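# Shut the fridge with carton and three upright bottles inside

## Task

Close the refrigerator door completely, so that the carton and all three bottles end up inside it with each bottle standing on its base. The task fails if a glass bottle drops a long way, if the door is swung open or closed violently, or if the robot tips over or finishes leaning. Anything that stays in place only because the robot is holding it does not count.

## Robot and tools

Robot: a Hello Robot Stretch 3 with one arm. It has a two-wheeled base (0.33 m long, 0.34 m wide), a lift that moves the arm up and down a mast, and a telescoping arm that reaches out to the robot's right side. The arm cannot move forward or back on its own; to shift the gripper forward or back you drive the base. Turning in place pivots about the point midway between the drive wheels, 0.05 m behind the front edge. With the arm pulled in and the wrist folded, the turning sweep has radius 0.28 m; an unfolded, level gripper reaches past that circle. The base cannot move sideways.

Frames: the base frame has its origin on the floor between the drive wheels, x forward, y to the left, z up. hand_pose is reported in this frame, at the point where the closed fingertips meet; with all wrist joints at zero its x axis points up, y points back along the arm toward the mast, and z points to the rear. The odometry frame is the base frame as it was when the scene began. Heading is positive to the left, in -3.142 to 3.142.

execute_actions: argument actions is a list holding exactly one action (or empty, which only returns state and images). An action may contain base, joints, or both, plus optional contact_limits; the parts start together and may finish at different times. base holds one command only: translate_m is a relative drive from the current position in metres, positive forward, -1 to 1; rotate_rad is a relative turn in place in radians, positive counter-clockwise seen from above, -3.2 to 3.2. joints is a dictionary of absolute targets by name: lift_m 0 to 1.1 (arm height); arm_m 0 to 0.52 (extension); wrist_yaw_rad -1.345 to 4.42 (0 along the arm, positive toward the front, 3.0 folded over the base); wrist_pitch_rad -1.57 to 0.451 (0 level, negative tips fingers down); wrist_roll_rad -2.911 to 2.911 (0 fingers side by side); gripper_m -0.089 to 0.179 (larger is wider; the real fingertip gap is below this by about 0.007 nearly shut to 0.025 fully open, and zero under 0.007); head_pan_rad -3.953 to 1.73 (0 forward, positive left, -1.57 looks along the arm); head_tilt_rad -1.53 to 0.419 (negative down). Joints left out may still be driving toward an earlier target. contact_limits takes arm_m only: a motor effort percentage (1 to 100) at which the arm motion halts; lower is softer, too low halts immediately, values above the maximum are clipped. cameras chooses images: head_camera, nav_camera, wrist_camera or all; omitted or null gives all, [] gives none. Unknown keys, names or out-of-range numbers reject the whole call and nothing moves. A base command is measured from the base position in the most recent state report.

wait: seconds, 0 to 10; sends nothing new, returns state and images. zoom_image: camera and region [x0, y0, x1, y1] in pixels of that camera's last full image, top-left origin, at most 504 by 504. Image sizes: head_camera 896x504, nav_camera 672x504 (fisheye), wrist_camera 644x364. head_camera and nav_camera move with the head; wrist_camera rides on the gripper. finished_scene: scene is the number of the current scene; it ends it irreversibly and reports success, so call it only when the goal holds without the robot's help.

Result lines: joint_positions; base_status and joint_status (done, off_target meaning it stopped short and may still push, contact_stop, time_out, torque_fault; after the last three the old target is dropped). on_its_own reports uncommanded behaviour; its held at value is the held target, not the actual position. motor_effort in percent, positive toward larger joint values, bracket shows the peak; readings carry fixed bias and noise. Positive wheel effort pushes forward. base_odometry counts wheel turns, so slip looks like motion; turned_by_wheels and turned_by_imu give turning since the last result. base_tilt in degrees, forward and right positive, with a few degrees of fixed bias. lidar_m: 12 distances in 30-degree sectors, the first straight ahead and going counter-clockwise (4th left, 7th behind, 10th right), measured in a plane 0.17 m up, range 0.15 to 12 m, blind to glass and clear plastic, partly blocked by the robot itself; - means nothing seen. wrist_depth_mm and head_depth_mm are 7x7 grids of median depth in mm (head grid matches the sideways image).

Speed: the base is fast only when lift_m is under 0.30, arm_m under 0.03 and wrist_yaw_rad over 2.54; otherwise slow.

Gripper: to grasp, command a value below the object's width; to let go, command at least 0.02 above where contact began. Neither reading nor status proves a grasp. Squeezing hard triggers a stall guard that weakens grip, so heavy or slippery items may slide; resend a different value to regrip.

Cautions: the arm and lift stop and go slack on firm contact; a slack lift can sag under load or be pushed up by closing fingers. The base, wrist and head have no such stop and keep shoving; an overloaded wrist servo shuts off for 10 s. Fold or unfold the wrist only with lift_m between 0.32 and 0.95, wrist_pitch_rad -0.4 and roll near 0; once folded, lift may go to 0.25. With yaw below -0.4 keep pitch at -0.5 or lower. Pushing on something rigid with the gripper above roughly 0.45 m, pushing again after a contact stop, or driving while gripping or pressing on a fixed thing can tip the robot; driving backward into furniture is riskiest. If tilt appears, back off in small steps, release contact, and lower the lift to about 0.2. Move the door gently, lower bottles carefully, and expect loose items to be nudged occasionally.

Each tool is called after "Request:" as name(argument=value, ...) on one line, values as JSON.

## Session

Request:
execute_actions(actions=[])

Scene clock: 0.00 s.
base_odometry: x=+0.000 y=+0.000 heading=+0.000 (m, m, rad; odometry frame)
turned_by_wheels: +0.000 (rad since the last result)
turned_by_imu: +0.000 (rad since the last result)
base_tilt: forward=+1.7 right=-2.0 (deg)
lidar_m: 1.76 1.57 1.54 1.66 2.42 3.08 2.88 1.59 1.58 2.18 1.68 1.19
head_depth_mm: 1595 1601 1583 1580 1581 932 1623 / 1708 1714 1675 1697 1672 1020 1721 / 1783 1837 1819 1834 1784 1117 1852 / 1858 1955 1949 1953 1915 1243 2008 / 1842 2103 2107 2130 2057 2082 2121 / 1832 2174 2169 2103 1990 1710 1906 / 1804 1926 1881 1891 1826 1813 1827
base_status: not commanded
joint_positions: lift_m=+0.327 arm_m=-0.002 wrist_yaw_rad=+3.017 wrist_pitch_rad=-0.441 wrist_roll_rad=+0.012 gripper_m=+0.037 head_pan_rad=+0.016 head_tilt_rad=-0.016
joint_status: not commanded
motor_effort: left_wheel=+0 right_wheel=+0 lift_m=+20 arm_m=+0 wrist_yaw_rad=+0 wrist_pitch_rad=+7 wrist_roll_rad=+0 gripper_m=+0 head_pan_rad=+0 head_tilt_rad=+2 (%)
hand_pose: x=+0.0063 y=+0.0767 z=+0.3347 quat_wxyz=(+0.198, +0.702, +0.111, +0.675) (m; base frame)
wrist_depth_mm: - - - - - - - / - - - - - - - / 908 939 959 939 948 947 - / 733 741 761 740 759 750 764 / 608 614 - 608 639 636 616 / 515 516 - 538 514 522 528 / 458 - - - 454 453 443
pictures: head_camera (sideways: a quarter turn clockwise sets it upright), nav_camera (sideways: a quarter turn counterclockwise sets it upright), wrist_camera
Images, in order (width x height): head_camera 896x504, nav_camera 672x504, wrist_camera 644x364.

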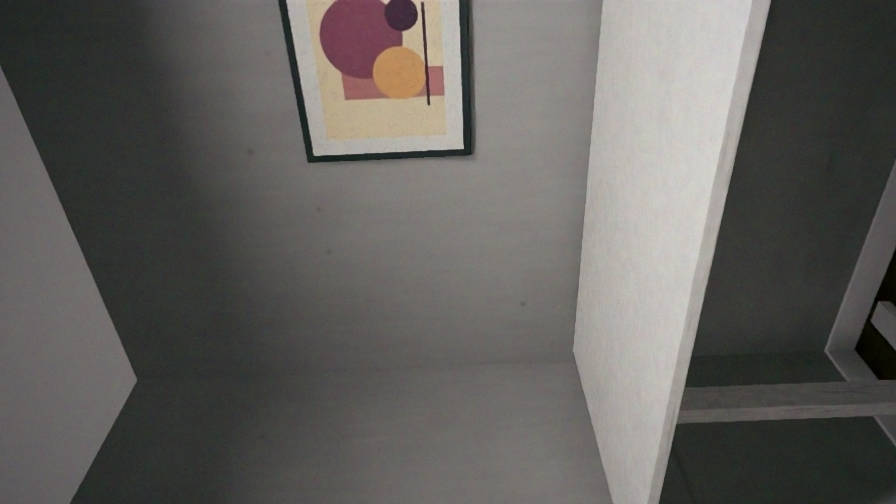

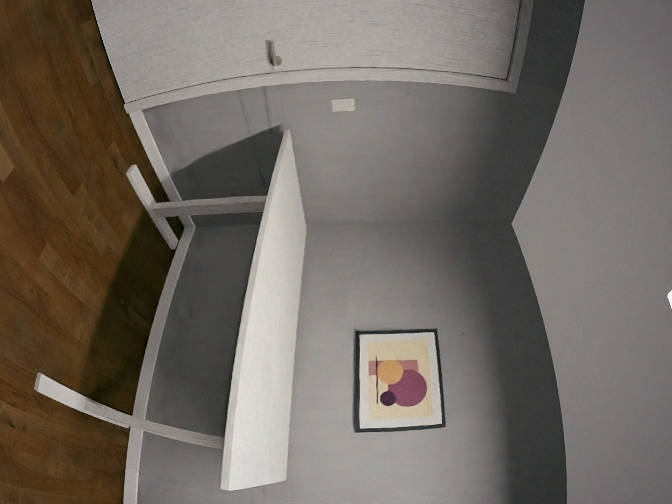

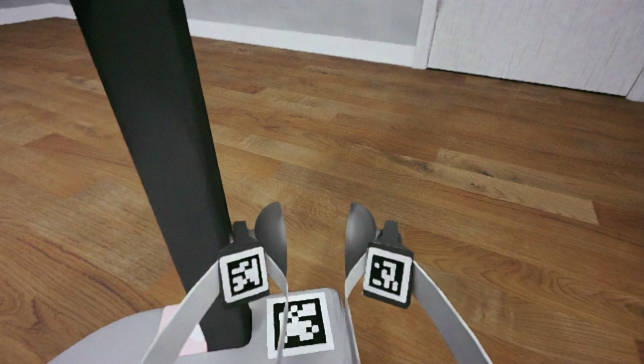

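Request:
execute_actions(actions=[{"joints":{"head_pan_rad":-2.4,"head_tilt_rad":-0.4,"lift_m":0.27}}], cameras=["head_camera","nav_camera"])

Scene clock: 5.40 s.
base_odometry: x=+0.000 y=+0.000 heading=+0.000 (m, m, rad; odometry frame)
turned_by_wheels: +0.000 (rad since the last result)
turned_by_imu: +0.000 (rad since the last result)
base_tilt: forward=+1.8 right=-2.0 (deg)
lidar_m: 1.76 1.57 1.54 1.66 2.42 3.07 2.89 1.59 1.58 2.17 1.68 1.19
head_depth_mm: 2158 2293 2507 2689 2380 1774 1425 / 2071 2237 2394 2570 2290 1784 1428 / 1415 1496 1603 1739 1899 1773 1434 / 1373 1466 1587 1713 1833 1813 1432 / 1351 1450 1550 1681 1845 1812 1442 / 1610 1938 2078 2252 2377 1829 1462 / 1825 1945 2079 2192 2330 1851 1458
base_status: not commanded
joint_positions: lift_m=+0.270 arm_m=-0.002 wrist_yaw_rad=+3.017 wrist_pitch_rad=-0.441 wrist_roll_rad=+0.012 gripper_m=+0.037 head_pan_rad=-2.393 head_tilt_rad=-0.395
joint_status: all done
motor_effort: left_wheel=+0(0) right_wheel=+0(0) lift_m=+14(18) arm_m=+0(0) wrist_yaw_rad=-1(1) wrist_pitch_rad=+8(8) wrist_roll_rad=+0(1) gripper_m=+0(1) head_pan_rad=-3(34) head_tilt_rad=-2(19) (%)
hand_pose: x=+0.0063 y=+0.0767 z=+0.2778 quat_wxyz=(+0.198, +0.702, +0.111, +0.675) (m; base frame)
wrist_depth_mm: - - - - - - - / - - - - - - - / 839 823 851 842 833 837 866 / 655 658 655 673 671 673 663 / 527 516 - 552 555 544 547 / 454 - - - 457 464 459 / - - - - 398 400 398
pictures: head_camera (sideways: a quarter turn clockwise sets it upright), nav_camera (sideways: a quarter turn counterclockwise sets it upright)
Images, in order (width x height): head_camera 896x504, nav_camera 672x504.

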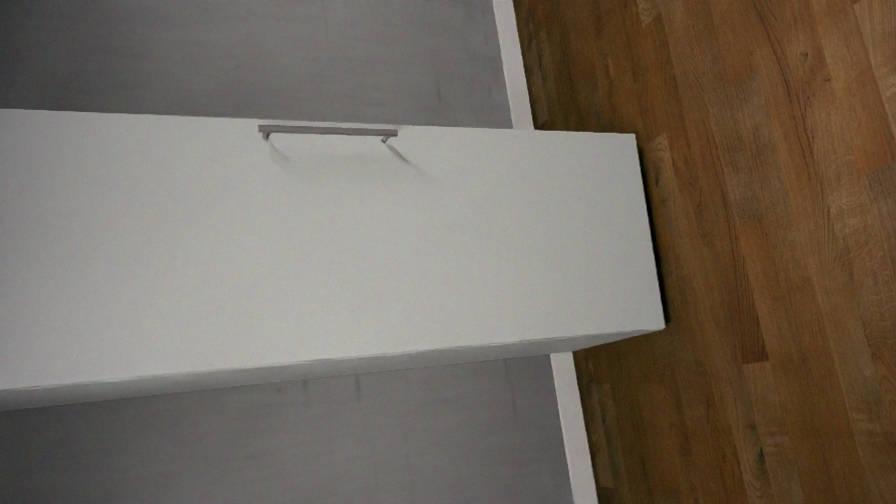

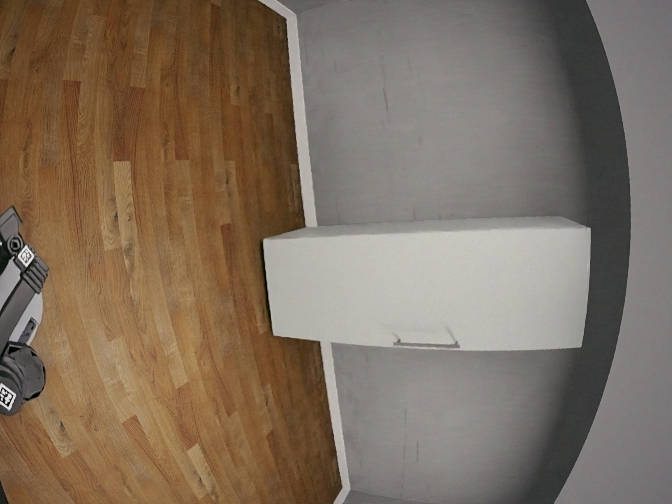

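Request:
execute_actions(actions=[{"base":{"translate_m":-1}}], cameras=[])

Request:
execute_actions(actions=[{"base":{"translate_m":-0.6}}], cameras=[])

Request:
execute_actions(actions=[{"base":{"rotate_rad":-0.53},"joints":{"head_pan_rad":-1.0,"head_tilt_rad":-0.6}}], cameras=["head_camera","nav_camera"])

Scene clock: 18.17 s.
base_odometry: x=-1.000 y=+0.000 heading=+0.000 (m, m, rad; odometry frame)
turned_by_wheels: +0.000 (rad since the last result)
turned_by_imu: +0.002 (rad since the last result)
base_tilt: forward=+1.9 right=-2.1 (deg)
lidar_m: 2.64 2.16 2.13 2.26 2.32 2.28 2.13 1.66 0.96 1.04 2.51 2.11
head_depth_mm: 1581 1703 1830 1975 2153 1791 1415 / 1539 1631 1771 1925 2072 1784 1415 / 1485 1593 1729 1854 1998 1826 1422 / 1459 1545 1664 1778 1933 1809 1434 / 1423 1505 1600 1722 1862 1816 1437 / 1378 1463 1560 1674 1772 1691 1285 / 1341 1405 1066 950 1012 1090 1188
base_status: done
joint_positions: lift_m=+0.270 arm_m=-0.002 wrist_yaw_rad=+3.017 wrist_pitch_rad=-0.442 wrist_roll_rad=+0.012 gripper_m=+0.037 head_pan_rad=-2.393 head_tilt_rad=-0.396
joint_status: not commanded
motor_effort: left_wheel=+0(8) right_wheel=+1(4) lift_m=+14(14) arm_m=+0(0) wrist_yaw_rad=-1(1) wrist_pitch_rad=+8(8) wrist_roll_rad=+0(0) gripper_m=+0(1) head_pan_rad=-2(3) head_tilt_rad=-2(2) (%)
hand_pose: x=+0.0062 y=+0.0767 z=+0.2778 quat_wxyz=(+0.198, +0.702, +0.111, +0.675) (m; base frame)
wrist_depth_mm: - - - - - - - / - - - - - - - / 833 834 845 819 844 836 842 / 652 653 650 662 655 667 663 / 534 535 - 545 556 537 552 / 450 - - - 468 463 463 / - - - - 394 397 402
pictures: none
No camera images: the call's "cameras" was empty. Leave "cameras" out to get every camera's image.

Scene clock: 21.80 s.
base_odometry: x=-1.600 y=+0.000 heading=+0.000 (m, m, rad; odometry frame)
turned_by_wheels: +0.000 (rad since the last result)
turned_by_imu: +0.001 (rad since the last result)
base_tilt: forward=+1.7 right=-1.9 (deg)
lidar_m: 2.69 2.51 2.47 2.34 1.82 1.79 1.68 1.31 1.28 0.83 0.99 2.95
head_depth_mm: 1241 1323 1427 1550 1697 1767 1433 / 1193 1287 1371 1499 1621 1724 1436 / 1170 1255 1338 1431 1555 1662 1435 / 1139 1208 1303 1406 1510 1616 1440 / 1111 1177 1261 1351 1457 1586 1444 / 1076 1150 1216 1317 1408 1521 1452 / 1056 1118 1186 1274 1368 1478 1467
base_status: done
joint_positions: lift_m=+0.270 arm_m=-0.002 wrist_yaw_rad=+3.017 wrist_pitch_rad=-0.442 wrist_roll_rad=+0.012 gripper_m=+0.037 head_pan_rad=-2.393 head_tilt_rad=-0.396
joint_status: not commanded
motor_effort: left_wheel=+0(8) right_wheel=+0(5) lift_m=+14(14) arm_m=+0(0) wrist_yaw_rad=-1(0) wrist_pitch_rad=+8(8) wrist_roll_rad=+0(0) gripper_m=+0(1) head_pan_rad=-3(3) head_tilt_rad=-2(1) (%)
hand_pose: x=+0.0062 y=+0.0767 z=+0.2778 quat_wxyz=(+0.199, +0.702, +0.111, +0.675) (m; base frame)
wrist_depth_mm: - - - - - - - / - - - - - - - / 837 844 825 810 866 855 865 / 648 634 661 658 655 662 669 / 521 532 - 547 554 543 547 / 451 - - - 454 459 466 / - - - - 398 399 394
pictures: none
No camera images: the call's "cameras" was empty. Leave "cameras" out to get every camera's image.

Scene clock: 23.33 s.
base_odometry: x=-1.600 y=+0.000 heading=-0.530 (m, m, rad; odometry frame)
turned_by_wheels: -0.530 (rad since the last result)
turned_by_imu: -0.517 (rad since the last result)
base_tilt: forward=+1.8 right=-2.0 (deg)
lidar_m: 2.96 2.69 2.51 2.47 2.34 1.82 1.79 1.68 1.31 1.29 0.83 0.98
head_depth_mm: 1092 1187 1290 1443 1593 1484 1249 / 1119 1223 1374 1550 1711 1482 1249 / 946 1047 1185 1357 1573 1499 1245 / 813 890 975 1098 1249 1391 1264 / 718 778 855 969 1094 1316 1258 / 699 774 878 1051 1258 1469 1257 / 764 876 1013 1206 1503 1503 1270
base_status: done
joint_positions: lift_m=+0.270 arm_m=-0.002 wrist_yaw_rad=+3.017 wrist_pitch_rad=-0.442 wrist_roll_rad=+0.012 gripper_m=+0.037 head_pan_rad=-1.007 head_tilt_rad=-0.593
joint_status: all done
motor_effort: left_wheel=+1(7) right_wheel=-1(4) lift_m=+14(14) arm_m=+0(0) wrist_yaw_rad=+0(0) wrist_pitch_rad=+8(8) wrist_roll_rad=+0(0) gripper_m=+1(2) head_pan_rad=+3(33) head_tilt_rad=-3(15) (%)
hand_pose: x=+0.0062 y=+0.0766 z=+0.2778 quat_wxyz=(+0.199, +0.702, +0.111, +0.675) (m; base frame)
wrist_depth_mm: - - - - - - - / - - - - - - - / 827 823 832 839 859 864 844 / 641 641 648 638 672 668 666 / 527 532 - 556 553 539 531 / 450 - - - 460 457 461 / - - - - 395 397 395
pictures: head_camera (sideways: a quarter turn clockwise sets it upright), nav_camera (sideways: a quarter turn counterclockwise sets it upright)
Images, in order (width x height): head_camera 896x504, nav_camera 672x504.

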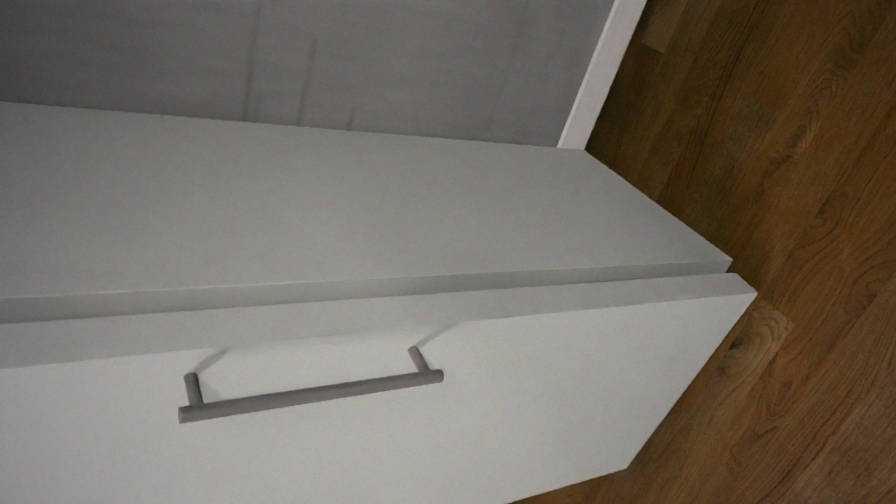

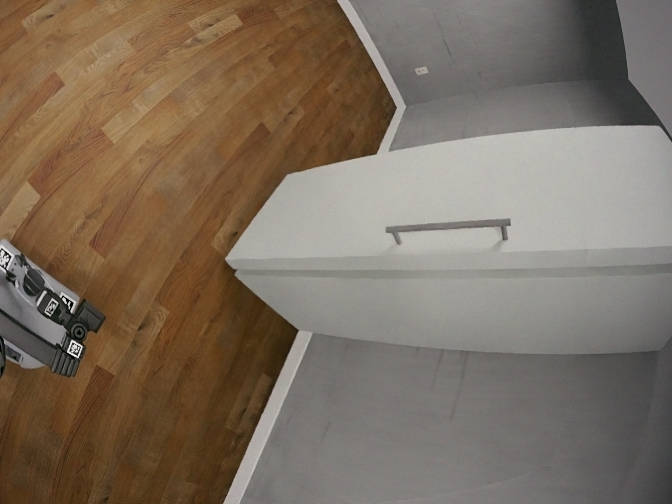

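Request:
execute_actions(actions=[{"joints":{"lift_m":0.83,"arm_m":0.43}}], cameras=[])

Request:
execute_actions(actions=[{"base":{"translate_m":0.12},"joints":{"wrist_yaw_rad":1.57,"wrist_pitch_rad":0,"gripper_m":0.07}}])

Scene clock: 34.00 s.
base_odometry: x=-1.600 y=+0.000 heading=-0.530 (m, m, rad; odometry frame)
turned_by_wheels: +0.000 (rad since the last result)
turned_by_imu: +0.000 (rad since the last result)
base_tilt: forward=+1.6 right=-2.0 (deg)
lidar_m: 2.95 2.68 2.51 2.47 2.35 1.82 1.79 1.68 1.30 1.29 0.83 0.99
head_depth_mm: 1091 1190 1295 1423 1611 1527 1256 / 1122 1232 1373 1545 1710 1482 1259 / 944 1050 1182 1354 1577 1485 1254 / 813 889 977 1104 1249 1393 1265 / 719 777 856 962 1103 1324 1259 / 696 771 878 1051 1257 1461 1263 / 767 876 1012 1218 1496 1517 1271
base_status: not commanded
joint_positions: lift_m=+0.830 arm_m=+0.430 wrist_yaw_rad=+3.017 wrist_pitch_rad=-0.442 wrist_roll_rad=+0.012 gripper_m=+0.037 head_pan_rad=-1.007 head_tilt_rad=-0.593
joint_status: all done
motor_effort: left_wheel=+2(1) right_wheel=-1(1) lift_m=+26(26) arm_m=+3(3) wrist_yaw_rad=+0(0) wrist_pitch_rad=+8(8) wrist_roll_rad=+0(0) gripper_m=+1(0) head_pan_rad=+3(2) head_tilt_rad=-3(3) (%)
hand_pose: x=+0.0062 y=-0.3550 z=+0.8370 quat_wxyz=(+0.199, +0.702, +0.111, +0.675) (m; base frame)
wrist_depth_mm: - - - - - - - / - - - - - - - / - - - - - - - / - - - - - - - / - - - - - - - / - - - - - - - / 945 935 - 959 964 947 941
pictures: none
No camera images: the call's "cameras" was empty. Leave "cameras" out to get every camera's image.

Scene clock: 36.60 s.
base_odometry: x=-1.496 y=-0.061 heading=-0.530 (m, m, rad; odometry frame)
turned_by_wheels: +0.000 (rad since the last result)
turned_by_imu: -0.001 (rad since the last result)
base_tilt: forward=+1.7 right=-2.2 (deg)
lidar_m: 2.83 2.57 2.50 2.45 2.50 1.94 1.91 1.69 1.32 1.27 0.77 1.01
head_depth_mm: 1067 1183 1302 1434 1597 1480 1239 / 875 992 1158 1435 1655 1492 1260 / 732 815 914 1026 1227 1425 1249 / 637 709 791 884 1012 1195 1251 / 661 728 818 955 1124 1351 1255 / 720 809 926 1085 1302 1465 1267 / 788 898 1048 1255 1767 1522 1268
base_status: done
joint_positions: lift_m=+0.830 arm_m=+0.430 wrist_yaw_rad=+1.573 wrist_pitch_rad=-0.022 wrist_roll_rad=+0.012 gripper_m=+0.070 head_pan_rad=-1.007 head_tilt_rad=-0.593
joint_status: all done
motor_effort: left_wheel=+1(5) right_wheel=+0(4) lift_m=+26(26) arm_m=+3(3) wrist_yaw_rad=-3(4) wrist_pitch_rad=+11(11) wrist_roll_rad=+0(0) gripper_m=+0(80) head_pan_rad=+3(2) head_tilt_rad=-3(3) (%)
hand_pose: x=+0.2343 y=-0.5741 z=+0.9386 quat_wxyz=(+0.502, +0.509, -0.496, +0.492) (m; base frame)
wrist_depth_mm: - - - - 281 283 266 / - - - - 289 284 273 / - - - - 302 303 287 / - - - - 308 301 293 / - - - - 314 323 304 / - - - - 426 324 315 / - - - - 343 332 325
pictures: head_camera (sideways: a quarter turn clockwise sets it upright), nav_camera (sideways: a quarter turn counterclockwise sets it upright), wrist_camera
Images, in order (width x height): head_camera 896x504, nav_camera 672x504, wrist_camera 644x364.

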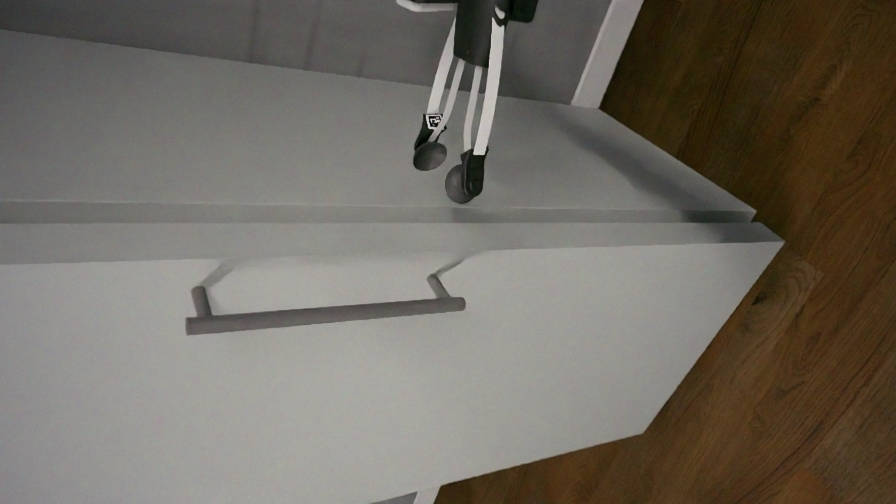

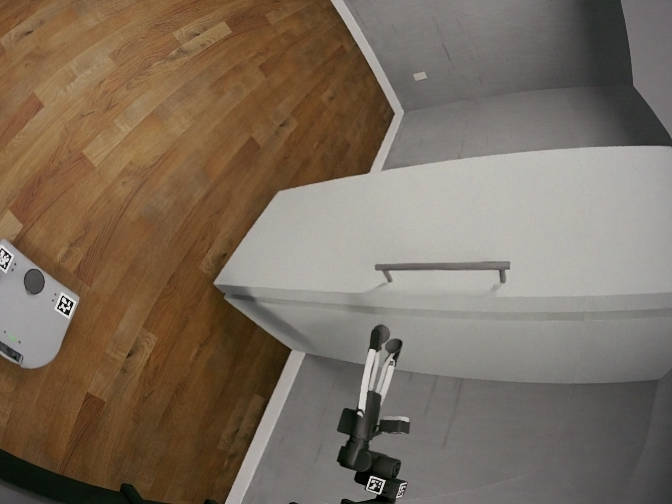

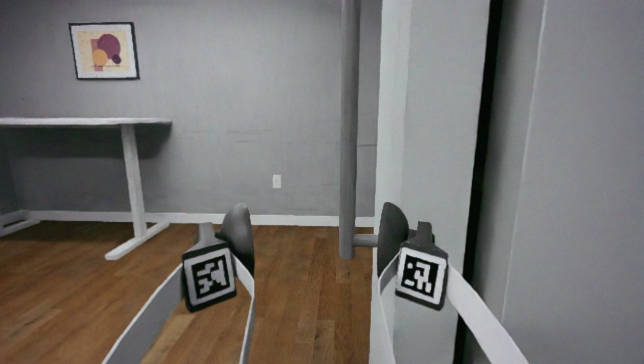

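Request:
execute_actions(actions=[{"base":{"translate_m":0.07},"joints":{"lift_m":0.68,"arm_m":0.52,"gripper_m":0.12,"head_tilt_rad":-0.8}}], cameras=["head_camera","wrist_camera"])

Scene clock: 53.07 s.
base_odometry: x=-1.436 y=-0.096 heading=-0.530 (m, m, rad; odometry frame)
turned_by_wheels: +0.000 (rad since the last result)
turned_by_imu: -0.001 (rad since the last result)
base_tilt: forward=+1.8 right=-2.1 (deg)
lidar_m: 2.77 2.51 2.50 2.46 2.60 2.02 1.98 1.70 1.33 1.07 0.73 1.03
head_depth_mm: 961 1194 1410 1687 1541 1319 1146 / 756 909 1125 1552 1557 1329 1149 / 636 737 876 1093 1391 1322 1147 / 613 719 833 1017 1273 1328 1153 / 695 795 950 1160 1437 1330 1157 / 758 887 1070 1346 1536 1336 1158 / 836 989 1290 1899 1581 1337 1158
base_status: done
joint_positions: lift_m=+0.680 arm_m=+0.518 wrist_yaw_rad=+1.572 wrist_pitch_rad=-0.021 wrist_roll_rad=+0.012 gripper_m=+0.120 head_pan_rad=-1.007 head_tilt_rad=-0.790
joint_status: all done
joint sent to its limit — the command would take arm_m past its upper limit, so that joint was sent only as far as its limit.
motor_effort: left_wheel=+1(5) right_wheel=-1(3) lift_m=+15(24) arm_m=+3(3) wrist_yaw_rad=-2(3) wrist_pitch_rad=+11(11) wrist_roll_rad=+0(0) gripper_m=+2(81) head_pan_rad=+2(3) head_tilt_rad=-4(15) (%)
hand_pose: x=+0.2343 y=-0.6624 z=+0.7895 quat_wxyz=(+0.502, +0.509, -0.497, +0.492) (m; base frame)
wrist_depth_mm: - - - 215 250 203 199 / - - - 222 250 209 207 / - - - 229 249 215 212 / - - - 238 278 224 219 / - - - 244 734 231 226 / - - - 255 275 237 235 / - - - 264 270 250 242
pictures: head_camera (sideways: a quarter turn clockwise sets it upright), wrist_camera
Images, in order (width x height): head_camera 896x504, wrist_camera 644x364.

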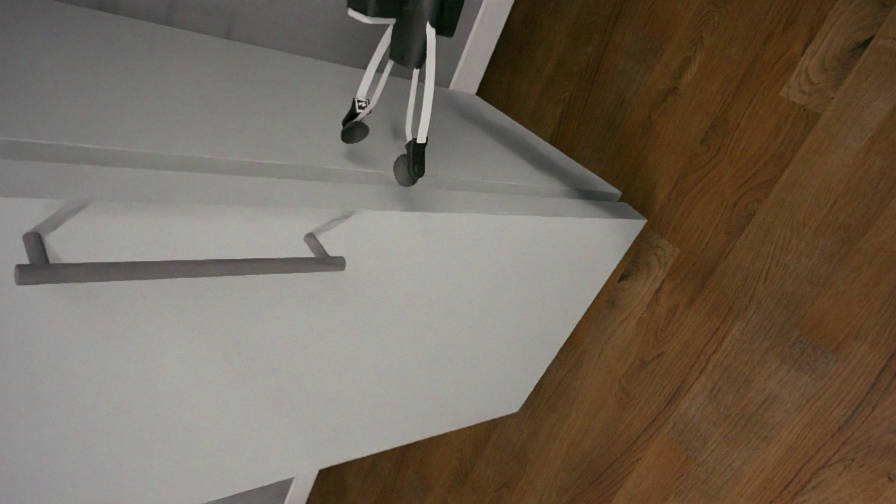

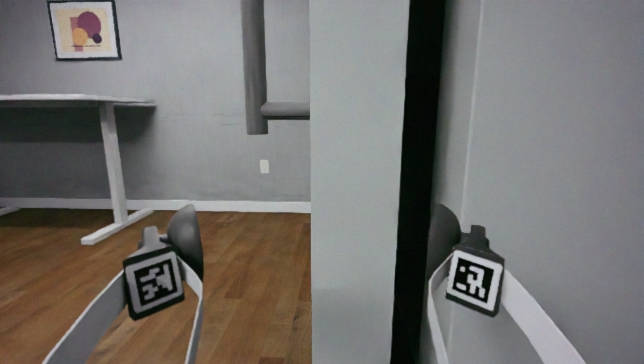

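Request:
execute_actions(actions=[{"base":{"translate_m":0.11},"joints":{"gripper_m":0.15}}], cameras=["head_camera","wrist_camera"])

Request:
execute_actions(actions=[{"base":{"translate_m":0.02},"joints":{"arm_m":0.42}}], cameras=["head_camera","wrist_camera"])

Scene clock: 58.97 s.
base_odometry: x=-1.341 y=-0.152 heading=-0.530 (m, m, rad; odometry frame)
turned_by_wheels: +0.000 (rad since the last result)
turned_by_imu: -0.001 (rad since the last result)
base_tilt: forward=+1.6 right=-2.1 (deg)
lidar_m: 2.66 2.41 2.48 2.44 2.61 2.13 2.09 1.72 1.33 0.79 0.69 1.06
head_depth_mm: 657 823 1092 1674 1546 1306 1148 / 574 656 786 1047 1439 1324 1139 / 609 672 782 940 1136 1330 1150 / 659 755 877 1048 1304 1313 1149 / 716 822 976 1189 1465 1331 1157 / 783 911 1097 1503 1566 1335 1158 / 857 1975 2338 1902 1563 1342 1159
base_status: done
joint_positions: lift_m=+0.680 arm_m=+0.518 wrist_yaw_rad=+1.572 wrist_pitch_rad=-0.021 wrist_roll_rad=+0.012 gripper_m=+0.150 head_pan_rad=-1.007 head_tilt_rad=-0.790
joint_status: all done
motor_effort: left_wheel=+2(5) right_wheel=-1(4) lift_m=+14(14) arm_m=+3(3) wrist_yaw_rad=-2(2) wrist_pitch_rad=+11(11) wrist_roll_rad=+0(0) gripper_m=+1(83) head_pan_rad=+2(3) head_tilt_rad=-4(3) (%)
hand_pose: x=+0.2343 y=-0.6624 z=+0.7895 quat_wxyz=(+0.502, +0.509, -0.497, +0.492) (m; base frame)
wrist_depth_mm: - - - 113 109 152 121 / - - 162 117 113 151 121 / - - - 121 117 162 120 / - - - 126 121 162 120 / - - - 130 125 155 120 / - - - 136 129 - 123 / - - - 141 134 184 127
pictures: head_camera (sideways: a quarter turn clockwise sets it upright), wrist_camera
Images, in order (width x height): head_camera 896x504, wrist_camera 644x364.

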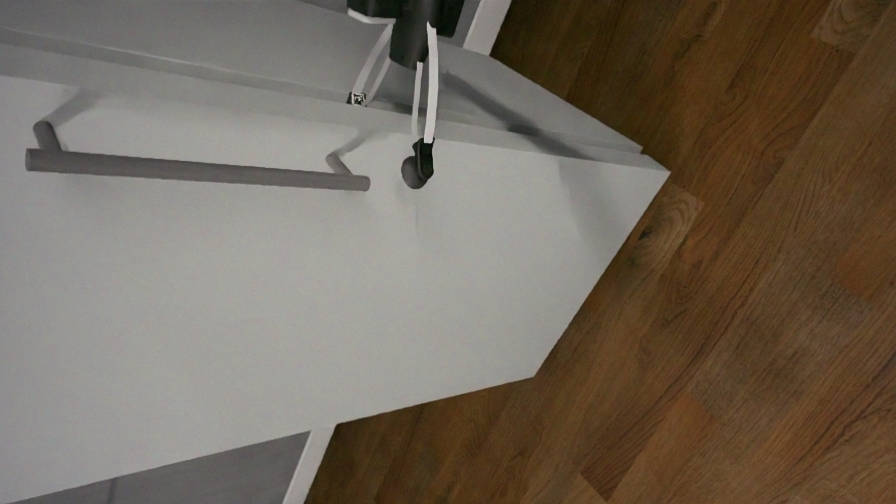

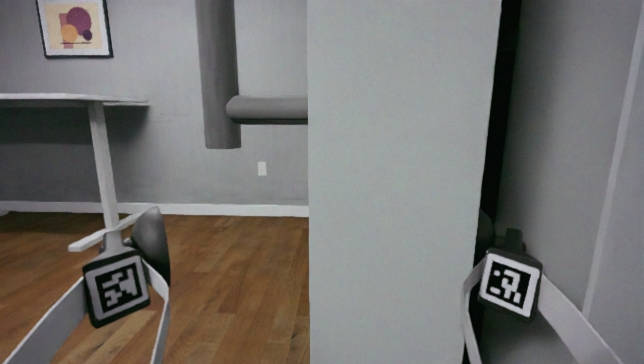

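Scene clock: 60.93 s.
base_odometry: x=-1.324 y=-0.162 heading=-0.530 (m, m, rad; odometry frame)
turned_by_wheels: +0.000 (rad since the last result)
turned_by_imu: -0.010 (rad since the last result)
base_tilt: forward=+1.7 right=-2.1 (deg)
lidar_m: 2.64 2.37 2.49 2.44 2.59 2.15 2.11 1.74 1.34 0.79 0.61 1.04
head_depth_mm: 648 772 1062 1375 1548 1315 1156 / 514 616 832 1016 1434 1316 1149 / 516 588 676 787 1007 1272 1154 / 565 643 746 922 1145 1303 1161 / 645 744 890 1101 1441 1328 1164 / 728 860 1051 1489 1558 1320 1159 / 837 1975 2284 1903 1554 1336 1161
base_status: done
joint_positions: lift_m=+0.680 arm_m=+0.420 wrist_yaw_rad=+1.567 wrist_pitch_rad=-0.022 wrist_roll_rad=+0.012 gripper_m=+0.150 head_pan_rad=-1.007 head_tilt_rad=-0.790
joint_status: all done
motor_effort: left_wheel=+0(18) right_wheel=+1(22) lift_m=+14(14) arm_m=-3(6) wrist_yaw_rad=+2(24) wrist_pitch_rad=+11(12) wrist_roll_rad=+1(0) gripper_m=+0(5) head_pan_rad=+3(2) head_tilt_rad=-4(3) (%)
hand_pose: x=+0.2343 y=-0.5662 z=+0.7894 quat_wxyz=(+0.504, +0.507, -0.498, +0.491) (m; base frame)
wrist_depth_mm: - - - 124 115 545 497 / - - - 129 119 397 389 / - - - 132 123 589 594 / - - - 137 127 618 608 / - - - 142 131 635 631 / - - - 147 135 - 613 / - - - 154 140 476 455
pictures: head_camera (sideways: a quarter turn clockwise sets it upright), wrist_camera
Images, in order (width x height): head_camera 896x504, wrist_camera 644x364.

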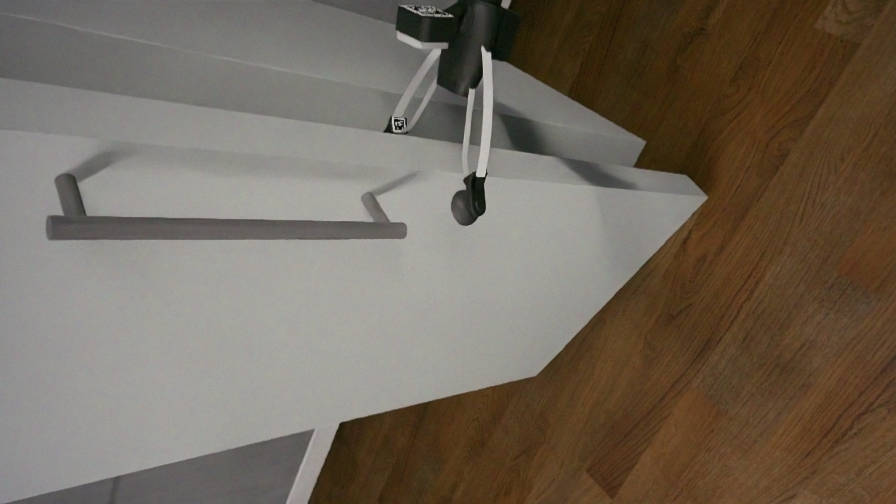

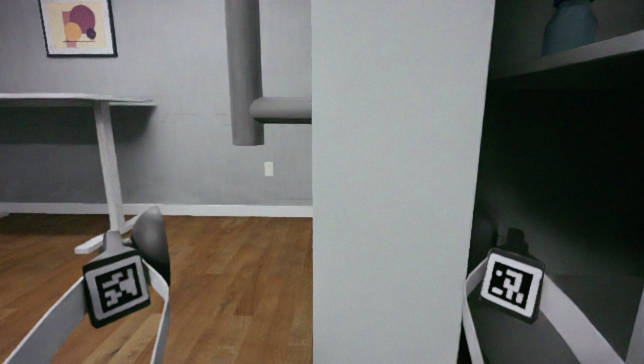

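Request:
execute_actions(actions=[{"base":{"translate_m":0.11},"joints":{"arm_m":0.25}}], cameras=["wrist_camera"])

Request:
execute_actions(actions=[{"base":{"translate_m":0.15},"joints":{"arm_m":0.12,"head_pan_rad":-1.3,"head_tilt_rad":-0.6}}])

Scene clock: 66.50 s.
base_odometry: x=-1.229 y=-0.217 heading=-0.530 (m, m, rad; odometry frame)
turned_by_wheels: +0.000 (rad since the last result)
turned_by_imu: -0.001 (rad since the last result)
base_tilt: forward=+1.7 right=-2.0 (deg)
lidar_m: 2.53 2.28 2.47 2.43 2.58 2.26 2.22 1.75 1.35 0.77 0.43 0.43
head_depth_mm: 1029 892 830 951 1541 1321 1141 / 1088 941 1341 1156 - 1321 1154 / 1141 998 1399 1225 1354 1320 1148 / 968 1008 1276 1339 1467 1326 1147 / 875 975 1102 1229 672 869 1142 / 340 376 433 531 1519 1329 1151 / 327 384 2239 1798 1567 1340 1162
base_status: done
joint_positions: lift_m=+0.680 arm_m=+0.250 wrist_yaw_rad=+1.568 wrist_pitch_rad=-0.022 wrist_roll_rad=+0.012 gripper_m=+0.150 head_pan_rad=-1.007 head_tilt_rad=-0.790
joint_status: all done
motor_effort: left_wheel=+1(10) right_wheel=+0(20) lift_m=+14(14) arm_m=-3(5) wrist_yaw_rad=+1(17) wrist_pitch_rad=+11(12) wrist_roll_rad=+0(0) gripper_m=+0(4) head_pan_rad=+2(2) head_tilt_rad=-4(4) (%)
hand_pose: x=+0.2343 y=-0.3962 z=+0.7894 quat_wxyz=(+0.504, +0.507, -0.498, +0.491) (m; base frame)
wrist_depth_mm: - - 179 219 288 399 482 / - - 185 228 297 435 483 / - - 193 236 309 460 503 / - - 200 243 327 496 521 / - - 206 250 345 552 538 / - - 217 261 355 - 553 / - - 227 272 380 598 498
pictures: wrist_camera
Images, in order (width x height): wrist_camera 644x364.

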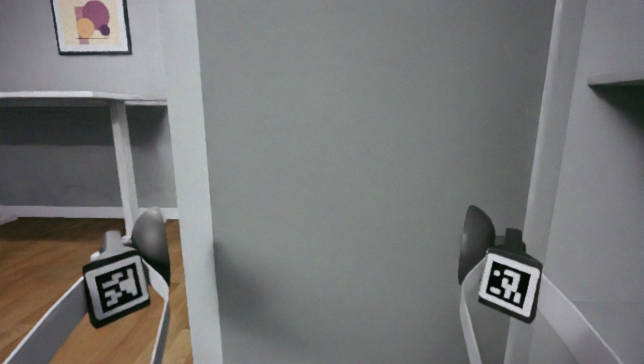

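Scene clock: 70.17 s.
base_odometry: x=-1.100 y=-0.293 heading=-0.530 (m, m, rad; odometry frame)
turned_by_wheels: +0.000 (rad since the last result)
turned_by_imu: -0.001 (rad since the last result)
base_tilt: forward=+1.7 right=-2.1 (deg)
lidar_m: 2.38 2.14 2.44 2.42 2.58 2.42 2.37 1.77 1.36 0.77 0.38 0.35
head_depth_mm: 612 668 757 1413 1629 1469 - / 997 1079 958 886 1000 1176 - / 1024 1123 1025 1372 1174 1292 1305 / 1048 1155 1032 1395 1191 1290 - / 1053 1132 1023 1279 1237 1366 1276 / 871 913 943 1043 1133 1050 951 / 743 798 845 747 671 612 563
base_status: done
joint_positions: lift_m=+0.680 arm_m=+0.120 wrist_yaw_rad=+1.568 wrist_pitch_rad=-0.022 wrist_roll_rad=+0.012 gripper_m=+0.150 head_pan_rad=-1.293 head_tilt_rad=-0.606
joint_status: all done
motor_effort: left_wheel=+0(6) right_wheel=+0(10) lift_m=+14(14) arm_m=-2(2) wrist_yaw_rad=+1(2) wrist_pitch_rad=+11(12) wrist_roll_rad=+0(0) gripper_m=+0(0) head_pan_rad=-3(20) head_tilt_rad=+2(15) (%)
hand_pose: x=+0.2343 y=-0.2660 z=+0.7894 quat_wxyz=(+0.504, +0.508, -0.498, +0.491) (m; base frame)
wrist_depth_mm: - - - 175 198 231 272 / - - - 181 206 240 288 / - - - 187 214 252 308 / - - - 193 224 265 325 / - - - 203 233 291 341 / - - - 208 241 - 371 / - - - 217 254 310 413
pictures: head_camera (sideways: a quarter turn clockwise sets it upright), nav_camera (sideways: a quarter turn counterclockwise sets it upright), wrist_camera
Images, in order (width x height): head_camera 896x504, nav_camera 672x504, wrist_camera 644x364.

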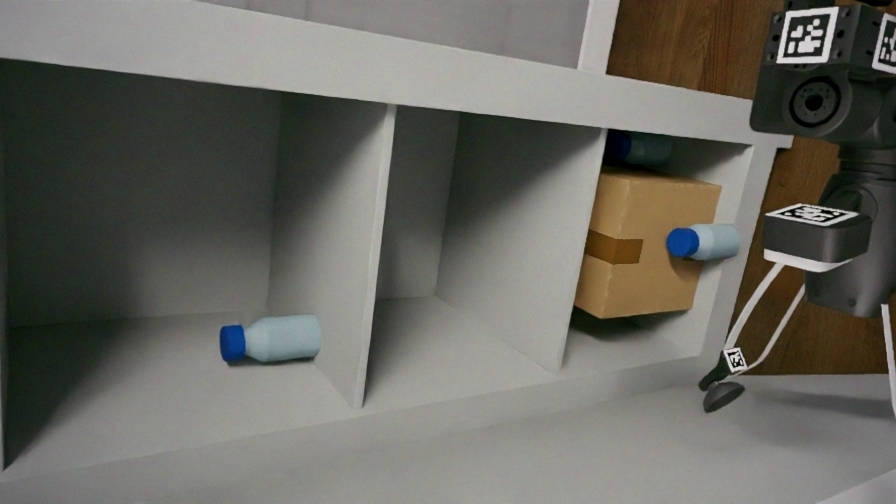

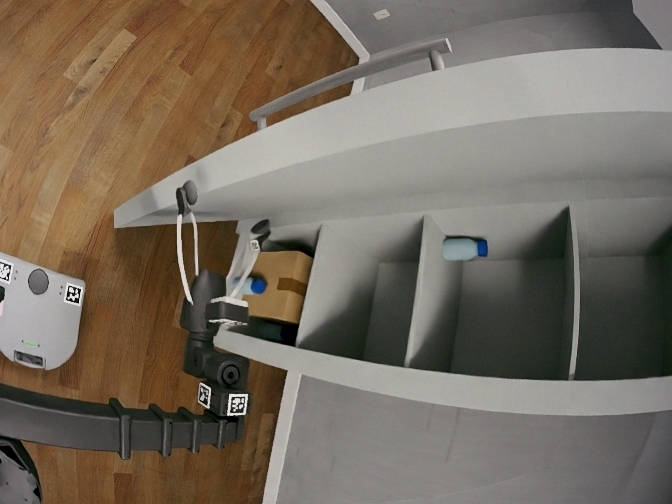

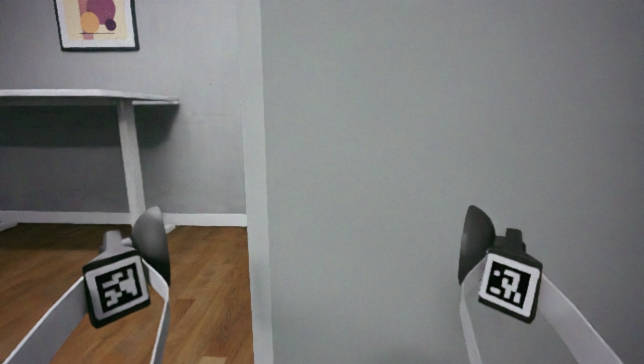

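Request:
execute_actions(actions=[{"base":{"rotate_rad":0.6},"joints":{"arm_m":0,"gripper_m":0,"wrist_yaw_rad":1.9,"lift_m":0.45}}], cameras=[])

Request:
execute_actions(actions=[{"base":{"translate_m":0.28}}], cameras=[])

Request:
execute_actions(actions=[{"base":{"rotate_rad":-0.6}}], cameras=[])

Request:
execute_actions(actions=[{"base":{"translate_m":0.4}}], cameras=[])

Request:
execute_actions(actions=[{"joints":{"arm_m":0.12,"wrist_yaw_rad":0,"head_pan_rad":-1.8,"head_tilt_rad":-1}}], cameras=["nav_camera"])

Request:
execute_actions(actions=[{"base":{"translate_m":-0.45}}], cameras=["nav_camera"])

Scene clock: 86.37 s.
base_odometry: x=-1.100 y=-0.293 heading=+0.070 (m, m, rad; odometry frame)
turned_by_wheels: +0.600 (rad since the last result)
turned_by_imu: +0.578 (rad since the last result)
base_tilt: forward=+1.7 right=-2.0 (deg)
lidar_m: 2.14 2.44 2.43 2.64 2.39 2.37 1.68 1.35 0.77 0.64 0.52 2.38
head_depth_mm: 730 806 901 1040 1166 1260 1228 / 655 735 837 988 1143 1347 1250 / 589 653 732 841 971 1165 1241 / 533 585 651 733 832 976 1151 / 489 531 585 648 726 829 966 / 450 486 531 583 647 736 929 / 419 449 485 535 633 1463 1256
base_status: done
joint_positions: lift_m=+0.450 arm_m=+0.000 wrist_yaw_rad=+1.898 wrist_pitch_rad=-0.018 wrist_roll_rad=+0.008 gripper_m=+0.000 head_pan_rad=-1.293 head_tilt_rad=-0.605
joint_status: all done
motor_effort: left_wheel=-1(18) right_wheel=+1(25) lift_m=+14(17) arm_m=-3(9) wrist_yaw_rad=+1(55) wrist_pitch_rad=+9(11) wrist_roll_rad=+1(4) gripper_m=-2(94) head_pan_rad=-3(3) head_tilt_rad=+2(1) (%)
hand_pose: x=+0.2209 y=-0.0632 z=+0.5604 quat_wxyz=(+0.416, +0.581, -0.408, +0.569) (m; base frame)
wrist_depth_mm: - - - - - - - / - - - - - - - / - - - - - - - / - - - - - - - / - - - - - - - / - - - - - - - / 849 888 867 882 877 882 880
pictures: none
No camera images: the call's "cameras" was empty. Leave "cameras" out to get every camera's image.

Scene clock: 90.13 s.
base_odometry: x=-0.820 y=-0.274 heading=+0.070 (m, m, rad; odometry frame)
turned_by_wheels: +0.000 (rad since the last result)
turned_by_imu: -0.001 (rad since the last result)
base_tilt: forward=+1.8 right=-2.0 (deg)
lidar_m: 1.86 2.25 2.24 2.45 2.61 2.58 1.89 0.96 0.79 0.42 2.19 2.16
head_depth_mm: 353 403 471 563 705 931 1192 / 328 361 406 470 560 698 920 / 357 387 428 480 546 640 770 / 2014 2226 2533 2318 1778 1487 1252 / 2209 2423 2679 2395 1852 1497 1255 / 2054 2257 2463 2431 1849 1506 1258 / 1941 2095 2271 2358 1874 1487 1261
base_status: done
joint_positions: lift_m=+0.450 arm_m=+0.000 wrist_yaw_rad=+1.898 wrist_pitch_rad=-0.018 wrist_roll_rad=+0.008 gripper_m=+0.000 head_pan_rad=-1.293 head_tilt_rad=-0.605
joint_status: not commanded
motor_effort: left_wheel=-2(4) right_wheel=+1(4) lift_m=+14(14) arm_m=-3(3) wrist_yaw_rad=+1(2) wrist_pitch_rad=+9(9) wrist_roll_rad=+1(1) gripper_m=-2(2) head_pan_rad=-3(2) head_tilt_rad=+1(2) (%)
hand_pose: x=+0.2209 y=-0.0632 z=+0.5604 quat_wxyz=(+0.416, +0.581, -0.408, +0.569) (m; base frame)
wrist_depth_mm: - - - - - - - / - - - - - - - / - - - - - - - / - - - - - - - / - - - - - - - / - - - - - - - / 864 860 897 889 882 885 875
pictures: none
No camera images: the call's "cameras" was empty. Leave "cameras" out to get every camera's image.

Scene clock: 92.03 s.
base_odometry: x=-0.820 y=-0.274 heading=-0.530 (m, m, rad; odometry frame)
turned_by_wheels: -0.600 (rad since the last result)
turned_by_imu: -0.587 (rad since the last result)
base_tilt: forward=+1.8 right=-2.1 (deg)
lidar_m: 2.16 1.86 2.28 2.24 2.38 2.65 2.59 2.01 0.96 0.92 0.42 2.21
head_depth_mm: 1116 1225 1152 1404 1284 1356 1234 / 1141 1258 1166 1421 1284 1366 1249 / 1136 1221 1143 1400 1351 1420 1236 / 832 912 1016 1144 1279 1416 1245 / 676 710 753 800 852 914 992 / 513 533 558 582 611 641 710 / 416 428 443 459 491 556 1205
base_status: done
joint_positions: lift_m=+0.450 arm_m=+0.000 wrist_yaw_rad=+1.898 wrist_pitch_rad=-0.018 wrist_roll_rad=+0.008 gripper_m=+0.000 head_pan_rad=-1.293 head_tilt_rad=-0.605
joint_status: not commanded
motor_effort: left_wheel=+2(6) right_wheel=-1(4) lift_m=+14(14) arm_m=-3(3) wrist_yaw_rad=+2(2) wrist_pitch_rad=+9(9) wrist_roll_rad=+1(1) gripper_m=-2(2) head_pan_rad=-3(3) head_tilt_rad=+1(2) (%)
hand_pose: x=+0.2209 y=-0.0632 z=+0.5604 quat_wxyz=(+0.416, +0.581, -0.408, +0.569) (m; base frame)
wrist_depth_mm: - - - - - - - / - - - - - - - / - - - - - - - / - - - - - - - / - - - - - - - / - - - - - - - / 856 896 872 880 908 868 892
pictures: none
No camera images: the call's "cameras" was empty. Leave "cameras" out to get every camera's image.

Scene clock: 97.00 s.
base_odometry: x=-0.475 y=-0.476 heading=-0.530 (m, m, rad; odometry frame)
turned_by_wheels: +0.000 (rad since the last result)
turned_by_imu: -0.001 (rad since the last result)
base_tilt: forward=+1.8 right=-2.1 (deg)
lidar_m: 1.76 1.50 2.26 2.20 2.35 3.04 2.98 2.04 0.35 0.35 1.62 1.81
head_depth_mm: 1228 1326 605 513 562 530 548 / 1269 1400 1548 1728 1772 1374 1136 / 1310 1455 1595 1809 1839 1478 1249 / 1352 1487 1653 1871 1828 1481 1252 / 1392 1539 1715 1944 1849 1492 1248 / 1414 1576 1758 2042 1866 1494 1260 / 1468 1641 1841 2120 1859 1493 1263
base_status: done
joint_positions: lift_m=+0.450 arm_m=+0.000 wrist_yaw_rad=+1.898 wrist_pitch_rad=-0.018 wrist_roll_rad=+0.008 gripper_m=+0.000 head_pan_rad=-1.293 head_tilt_rad=-0.605
joint_status: not commanded
motor_effort: left_wheel=+1(6) right_wheel=-1(2) lift_m=+14(14) arm_m=-3(3) wrist_yaw_rad=+1(1) wrist_pitch_rad=+9(9) wrist_roll_rad=+1(1) gripper_m=-3(2) head_pan_rad=-3(3) head_tilt_rad=+2(1) (%)
hand_pose: x=+0.2209 y=-0.0632 z=+0.5604 quat_wxyz=(+0.416, +0.581, -0.408, +0.569) (m; base frame)
wrist_depth_mm: - - - - - - - / - - - - - - - / - - - - - - - / - - - - - - - / - - - - - - - / - - - - - - - / 871 852 885 856 871 852 915
pictures: none
No camera images: the call's "cameras" was empty. Leave "cameras" out to get every camera's image.

Scene clock: 99.13 s.
base_odometry: x=-0.475 y=-0.476 heading=-0.530 (m, m, rad; odometry frame)
turned_by_wheels: +0.000 (rad since the last result)
turned_by_imu: +0.000 (rad since the last result)
base_tilt: forward=+1.8 right=-2.1 (deg)
lidar_m: 1.77 1.50 2.27 2.20 2.36 3.05 2.98 2.04 0.35 0.35 1.61 1.81
head_depth_mm: 1031 1202 1796 1564 1375 1221 1112 / 1245 1274 1520 1568 1373 1234 1140 / 306 370 491 1507 1380 1252 - / 300 352 433 569 731 1211 - / 376 510 620 925 1355 1227 1104 / 321 757 1785 1561 1378 1230 1111 / 1362 1590 1790 1582 1383 1234 1112
base_status: not commanded
joint_positions: lift_m=+0.450 arm_m=+0.120 wrist_yaw_rad=+0.003 wrist_pitch_rad=-0.018 wrist_roll_rad=+0.009 gripper_m=+0.000 head_pan_rad=-1.793 head_tilt_rad=-0.988
joint_status: all done
motor_effort: left_wheel=+1(1) right_wheel=-1(1) lift_m=+14(14) arm_m=+3(5) wrist_yaw_rad=-2(4) wrist_pitch_rad=+9(9) wrist_roll_rad=+1(1) gripper_m=-2(2) head_pan_rad=-3(26) head_tilt_rad=-5(23) (%)
hand_pose: x=-0.0207 y=-0.5204 z=+0.5604 quat_wxyz=(+0.704, +0.008, -0.710, -0.006) (m; base frame)
wrist_depth_mm: - - - - 183 97 66 / - - - - 182 97 66 / - - - - 183 97 67 / - - - - 183 97 66 / - - - - 183 98 66 / - - - - 163 98 67 / 878 876 874 831 211 98 66
pictures: nav_camera (sideways: a quarter turn counterclockwise sets it upright)
Images, in order (width x height): nav_camera 672x504.

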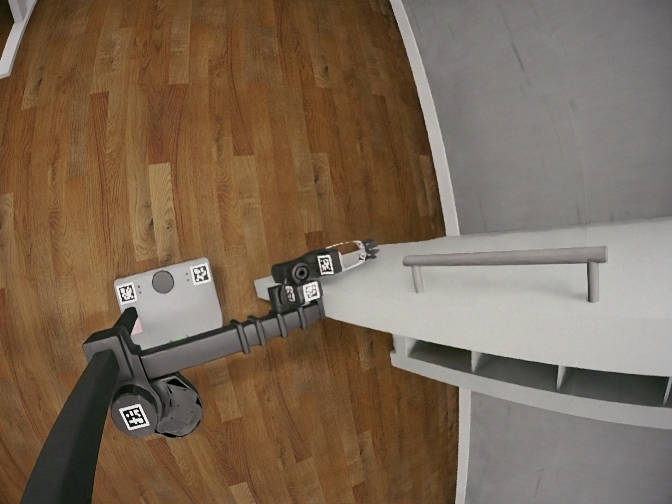

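Scene clock: 104.70 s.
base_odometry: x=-0.863 y=-0.248 heading=-0.530 (m, m, rad; odometry frame)
turned_by_wheels: +0.000 (rad since the last result)
turned_by_imu: +0.002 (rad since the last result)
base_tilt: forward=+1.8 right=-1.9 (deg)
lidar_m: 2.21 1.92 2.28 2.25 2.39 2.59 2.53 2.01 0.96 0.53 0.80 2.26
head_depth_mm: 1548 1854 1816 1577 1376 1227 1106 / 1517 1807 1835 1574 1360 1227 1131 / 1469 1731 1821 1585 1382 1259 - / 1358 1617 1753 1536 1376 1215 - / 482 565 688 867 1301 1238 1112 / 466 550 739 989 1335 1231 1109 / 513 623 800 1107 1393 1228 1115
base_status: done
joint_positions: lift_m=+0.450 arm_m=+0.120 wrist_yaw_rad=+0.003 wrist_pitch_rad=-0.019 wrist_roll_rad=+0.009 gripper_m=+0.000 head_pan_rad=-1.793 head_tilt_rad=-0.988
joint_status: not commanded
motor_effort: left_wheel=+1(9) right_wheel=+0(19) lift_m=+14(13) arm_m=+3(3) wrist_yaw_rad=-2(14) wrist_pitch_rad=+10(10) wrist_roll_rad=+1(1) gripper_m=-1(2) head_pan_rad=-3(3) head_tilt_rad=-5(5) (%)
hand_pose: x=-0.0207 y=-0.5204 z=+0.5601 quat_wxyz=(+0.704, +0.008, -0.710, -0.006) (m; base frame)
wrist_depth_mm: - 335 245 194 159 - - / - 356 256 199 163 - - / - 381 266 207 168 - - / - 401 279 212 172 - - / - 434 298 - 177 - - / - 466 331 233 180 - - / 870 504 305 235 198 875 864
pictures: nav_camera (sideways: a quarter turn counterclockwise sets it upright)
Images, in order (width x height): nav_camera 672x504.

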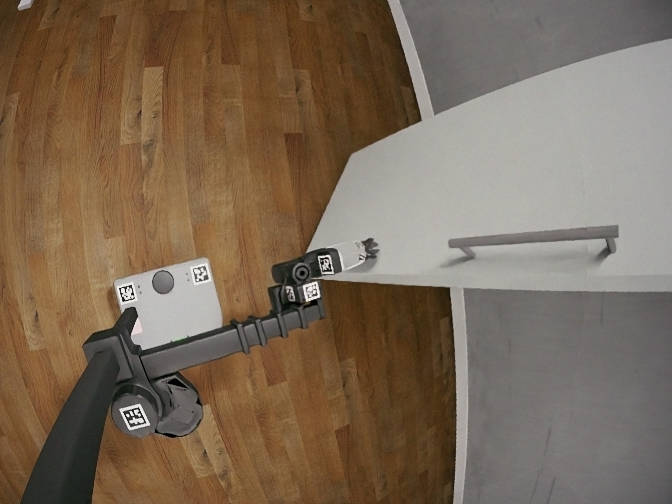

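Request:
execute_actions(actions=[{"joints":{"arm_m":0.27}}], cameras=[])

Request:
execute_actions(actions=[{"base":{"translate_m":-0.1},"joints":{"arm_m":0.39}}], cameras=[])

Request:
execute_actions(actions=[{"joints":{"arm_m":0.5},"contact_limits":{"arm_m":15}}], cameras=[])

Scene clock: 111.50 s.
base_odometry: x=-0.863 y=-0.248 heading=-0.530 (m, m, rad; odometry frame)
turned_by_wheels: +0.000 (rad since the last result)
turned_by_imu: +0.000 (rad since the last result)
base_tilt: forward=+1.7 right=-2.0 (deg)
lidar_m: 2.21 1.92 2.29 2.25 2.39 2.60 2.54 2.00 0.76 0.77 0.90 2.26
head_depth_mm: 1544 1848 1823 1569 1370 1225 1111 / 1508 1787 1819 1569 1372 1217 1142 / 1456 1723 1824 1574 1403 1243 - / 729 863 1066 1485 1344 1229 - / 693 820 999 1204 1355 1227 1113 / 695 820 998 1288 1377 1230 1107 / 692 813 993 1273 1388 1231 1104
base_status: not commanded
joint_positions: lift_m=+0.450 arm_m=+0.270 wrist_yaw_rad=+0.002 wrist_pitch_rad=-0.021 wrist_roll_rad=+0.009 gripper_m=+0.000 head_pan_rad=-1.793 head_tilt_rad=-0.988
joint_status: all done
motor_effort: left_wheel=+1(3) right_wheel=-1(3) lift_m=+14(14) arm_m=+3(8) wrist_yaw_rad=-1(3) wrist_pitch_rad=+11(12) wrist_roll_rad=+1(1) gripper_m=-2(4) head_pan_rad=-3(3) head_tilt_rad=-4(5) (%)
hand_pose: x=-0.0210 y=-0.6703 z=+0.5596 quat_wxyz=(+0.704, +0.008, -0.710, -0.007) (m; base frame)
wrist_depth_mm: 312 291 272 255 235 223 213 / 327 302 280 261 245 229 222 / 341 314 290 269 251 237 229 / 358 325 303 278 259 245 910 / 377 341 312 - 270 251 - / 394 358 329 305 274 259 - / 413 373 332 310 293 267 845
pictures: none
No camera images: the call's "cameras" was empty. Leave "cameras" out to get every camera's image.

Scene clock: 114.43 s.
base_odometry: x=-0.950 y=-0.198 heading=-0.530 (m, m, rad; odometry frame)
turned_by_wheels: +0.000 (rad since the last result)
turned_by_imu: +0.000 (rad since the last result)
base_tilt: forward=+1.7 right=-2.1 (deg)
lidar_m: 2.31 2.01 2.29 2.26 2.39 2.49 2.44 2.00 1.52 0.82 0.90 2.26
head_depth_mm: 1534 1858 1825 1573 1374 1225 1107 / 1485 1782 1826 1585 1388 1223 1137 / 1444 1740 1833 1578 1384 1252 - / 1427 1677 1839 1624 1354 1237 - / 1316 914 1085 1491 1378 1225 1104 / 713 855 1021 1335 1381 1229 1114 / 716 841 1018 1288 1385 1229 1111
base_status: done
joint_positions: lift_m=+0.450 arm_m=+0.390 wrist_yaw_rad=+0.001 wrist_pitch_rad=-0.021 wrist_roll_rad=+0.009 gripper_m=+0.000 head_pan_rad=-1.793 head_tilt_rad=-0.989
joint_status: all done
motor_effort: left_wheel=+1(4) right_wheel=+0(5) lift_m=+14(14) arm_m=+3(5) wrist_yaw_rad=-1(1) wrist_pitch_rad=+11(12) wrist_roll_rad=+1(1) gripper_m=-3(3) head_pan_rad=-3(2) head_tilt_rad=-4(4) (%)
hand_pose: x=-0.0212 y=-0.7903 z=+0.5596 quat_wxyz=(+0.704, +0.008, -0.710, -0.007) (m; base frame)
wrist_depth_mm: 191 185 178 174 167 162 756 / 197 192 185 178 172 168 773 / 205 198 192 185 178 173 806 / 214 206 198 190 185 180 811 / 224 214 206 - 191 186 841 / 233 224 216 209 197 195 900 / 243 232 222 213 207 204 882
pictures: none
No camera images: the call's "cameras" was empty. Leave "cameras" out to get every camera's image.

Scene clock: 116.07 s.
base_odometry: x=-0.950 y=-0.198 heading=-0.530 (m, m, rad; odometry frame)
turned_by_wheels: +0.000 (rad since the last result)
turned_by_imu: -0.001 (rad since the last result)
base_tilt: forward=+1.7 right=-2.0 (deg)
lidar_m: 2.31 2.01 2.29 2.26 2.40 2.49 2.44 2.00 1.52 0.83 0.90 2.26
head_depth_mm: 1533 1826 1828 1563 1377 1230 1104 / 1493 1773 1839 1582 1375 1230 1141 / 1451 1740 1831 1567 1401 1248 - / 1417 1685 1836 1604 1364 1225 - / 1322 933 1069 1485 1379 1240 1112 / 725 867 1021 1346 1387 1226 1113 / 724 846 1028 1290 1380 1237 1107
base_status: not commanded
joint_positions: lift_m=+0.450 arm_m=+0.415 wrist_yaw_rad=-0.006 wrist_pitch_rad=-0.022 wrist_roll_rad=+0.009 gripper_m=+0.000 head_pan_rad=-1.794 head_tilt_rad=-0.989
joint_status: arm_m contact_stop (moved +0.025 of +0.110)
on_its_own: arm_m is slack since a contact_stop, until your next command for it (your +0.500 is given up)
motor_effort: left_wheel=-1(4) right_wheel=+1(5) lift_m=+14(15) arm_m=+0(20) wrist_yaw_rad=+6(8) wrist_pitch_rad=+12(16) wrist_roll_rad=+1(1) gripper_m=-1(3) head_pan_rad=-3(2) head_tilt_rad=-4(4) (%)
contact_limits: arm_m 15 (drawing in: default 20, maximum 33; extending or still: default 28, maximum 45)
hand_pose: x=-0.0231 y=-0.8152 z=+0.5593 quat_wxyz=(+0.704, +0.006, -0.710, -0.010) (m; base frame)
wrist_depth_mm: 170 168 162 158 154 150 739 / 177 172 168 163 160 155 762 / 182 179 173 169 164 161 775 / 191 186 180 175 170 166 825 / 200 194 187 - 176 172 853 / 207 202 195 191 182 180 882 / 216 210 202 196 191 185 886
pictures: none
No camera images: the call's "cameras" was empty. Leave "cameras" out to get every camera's image.


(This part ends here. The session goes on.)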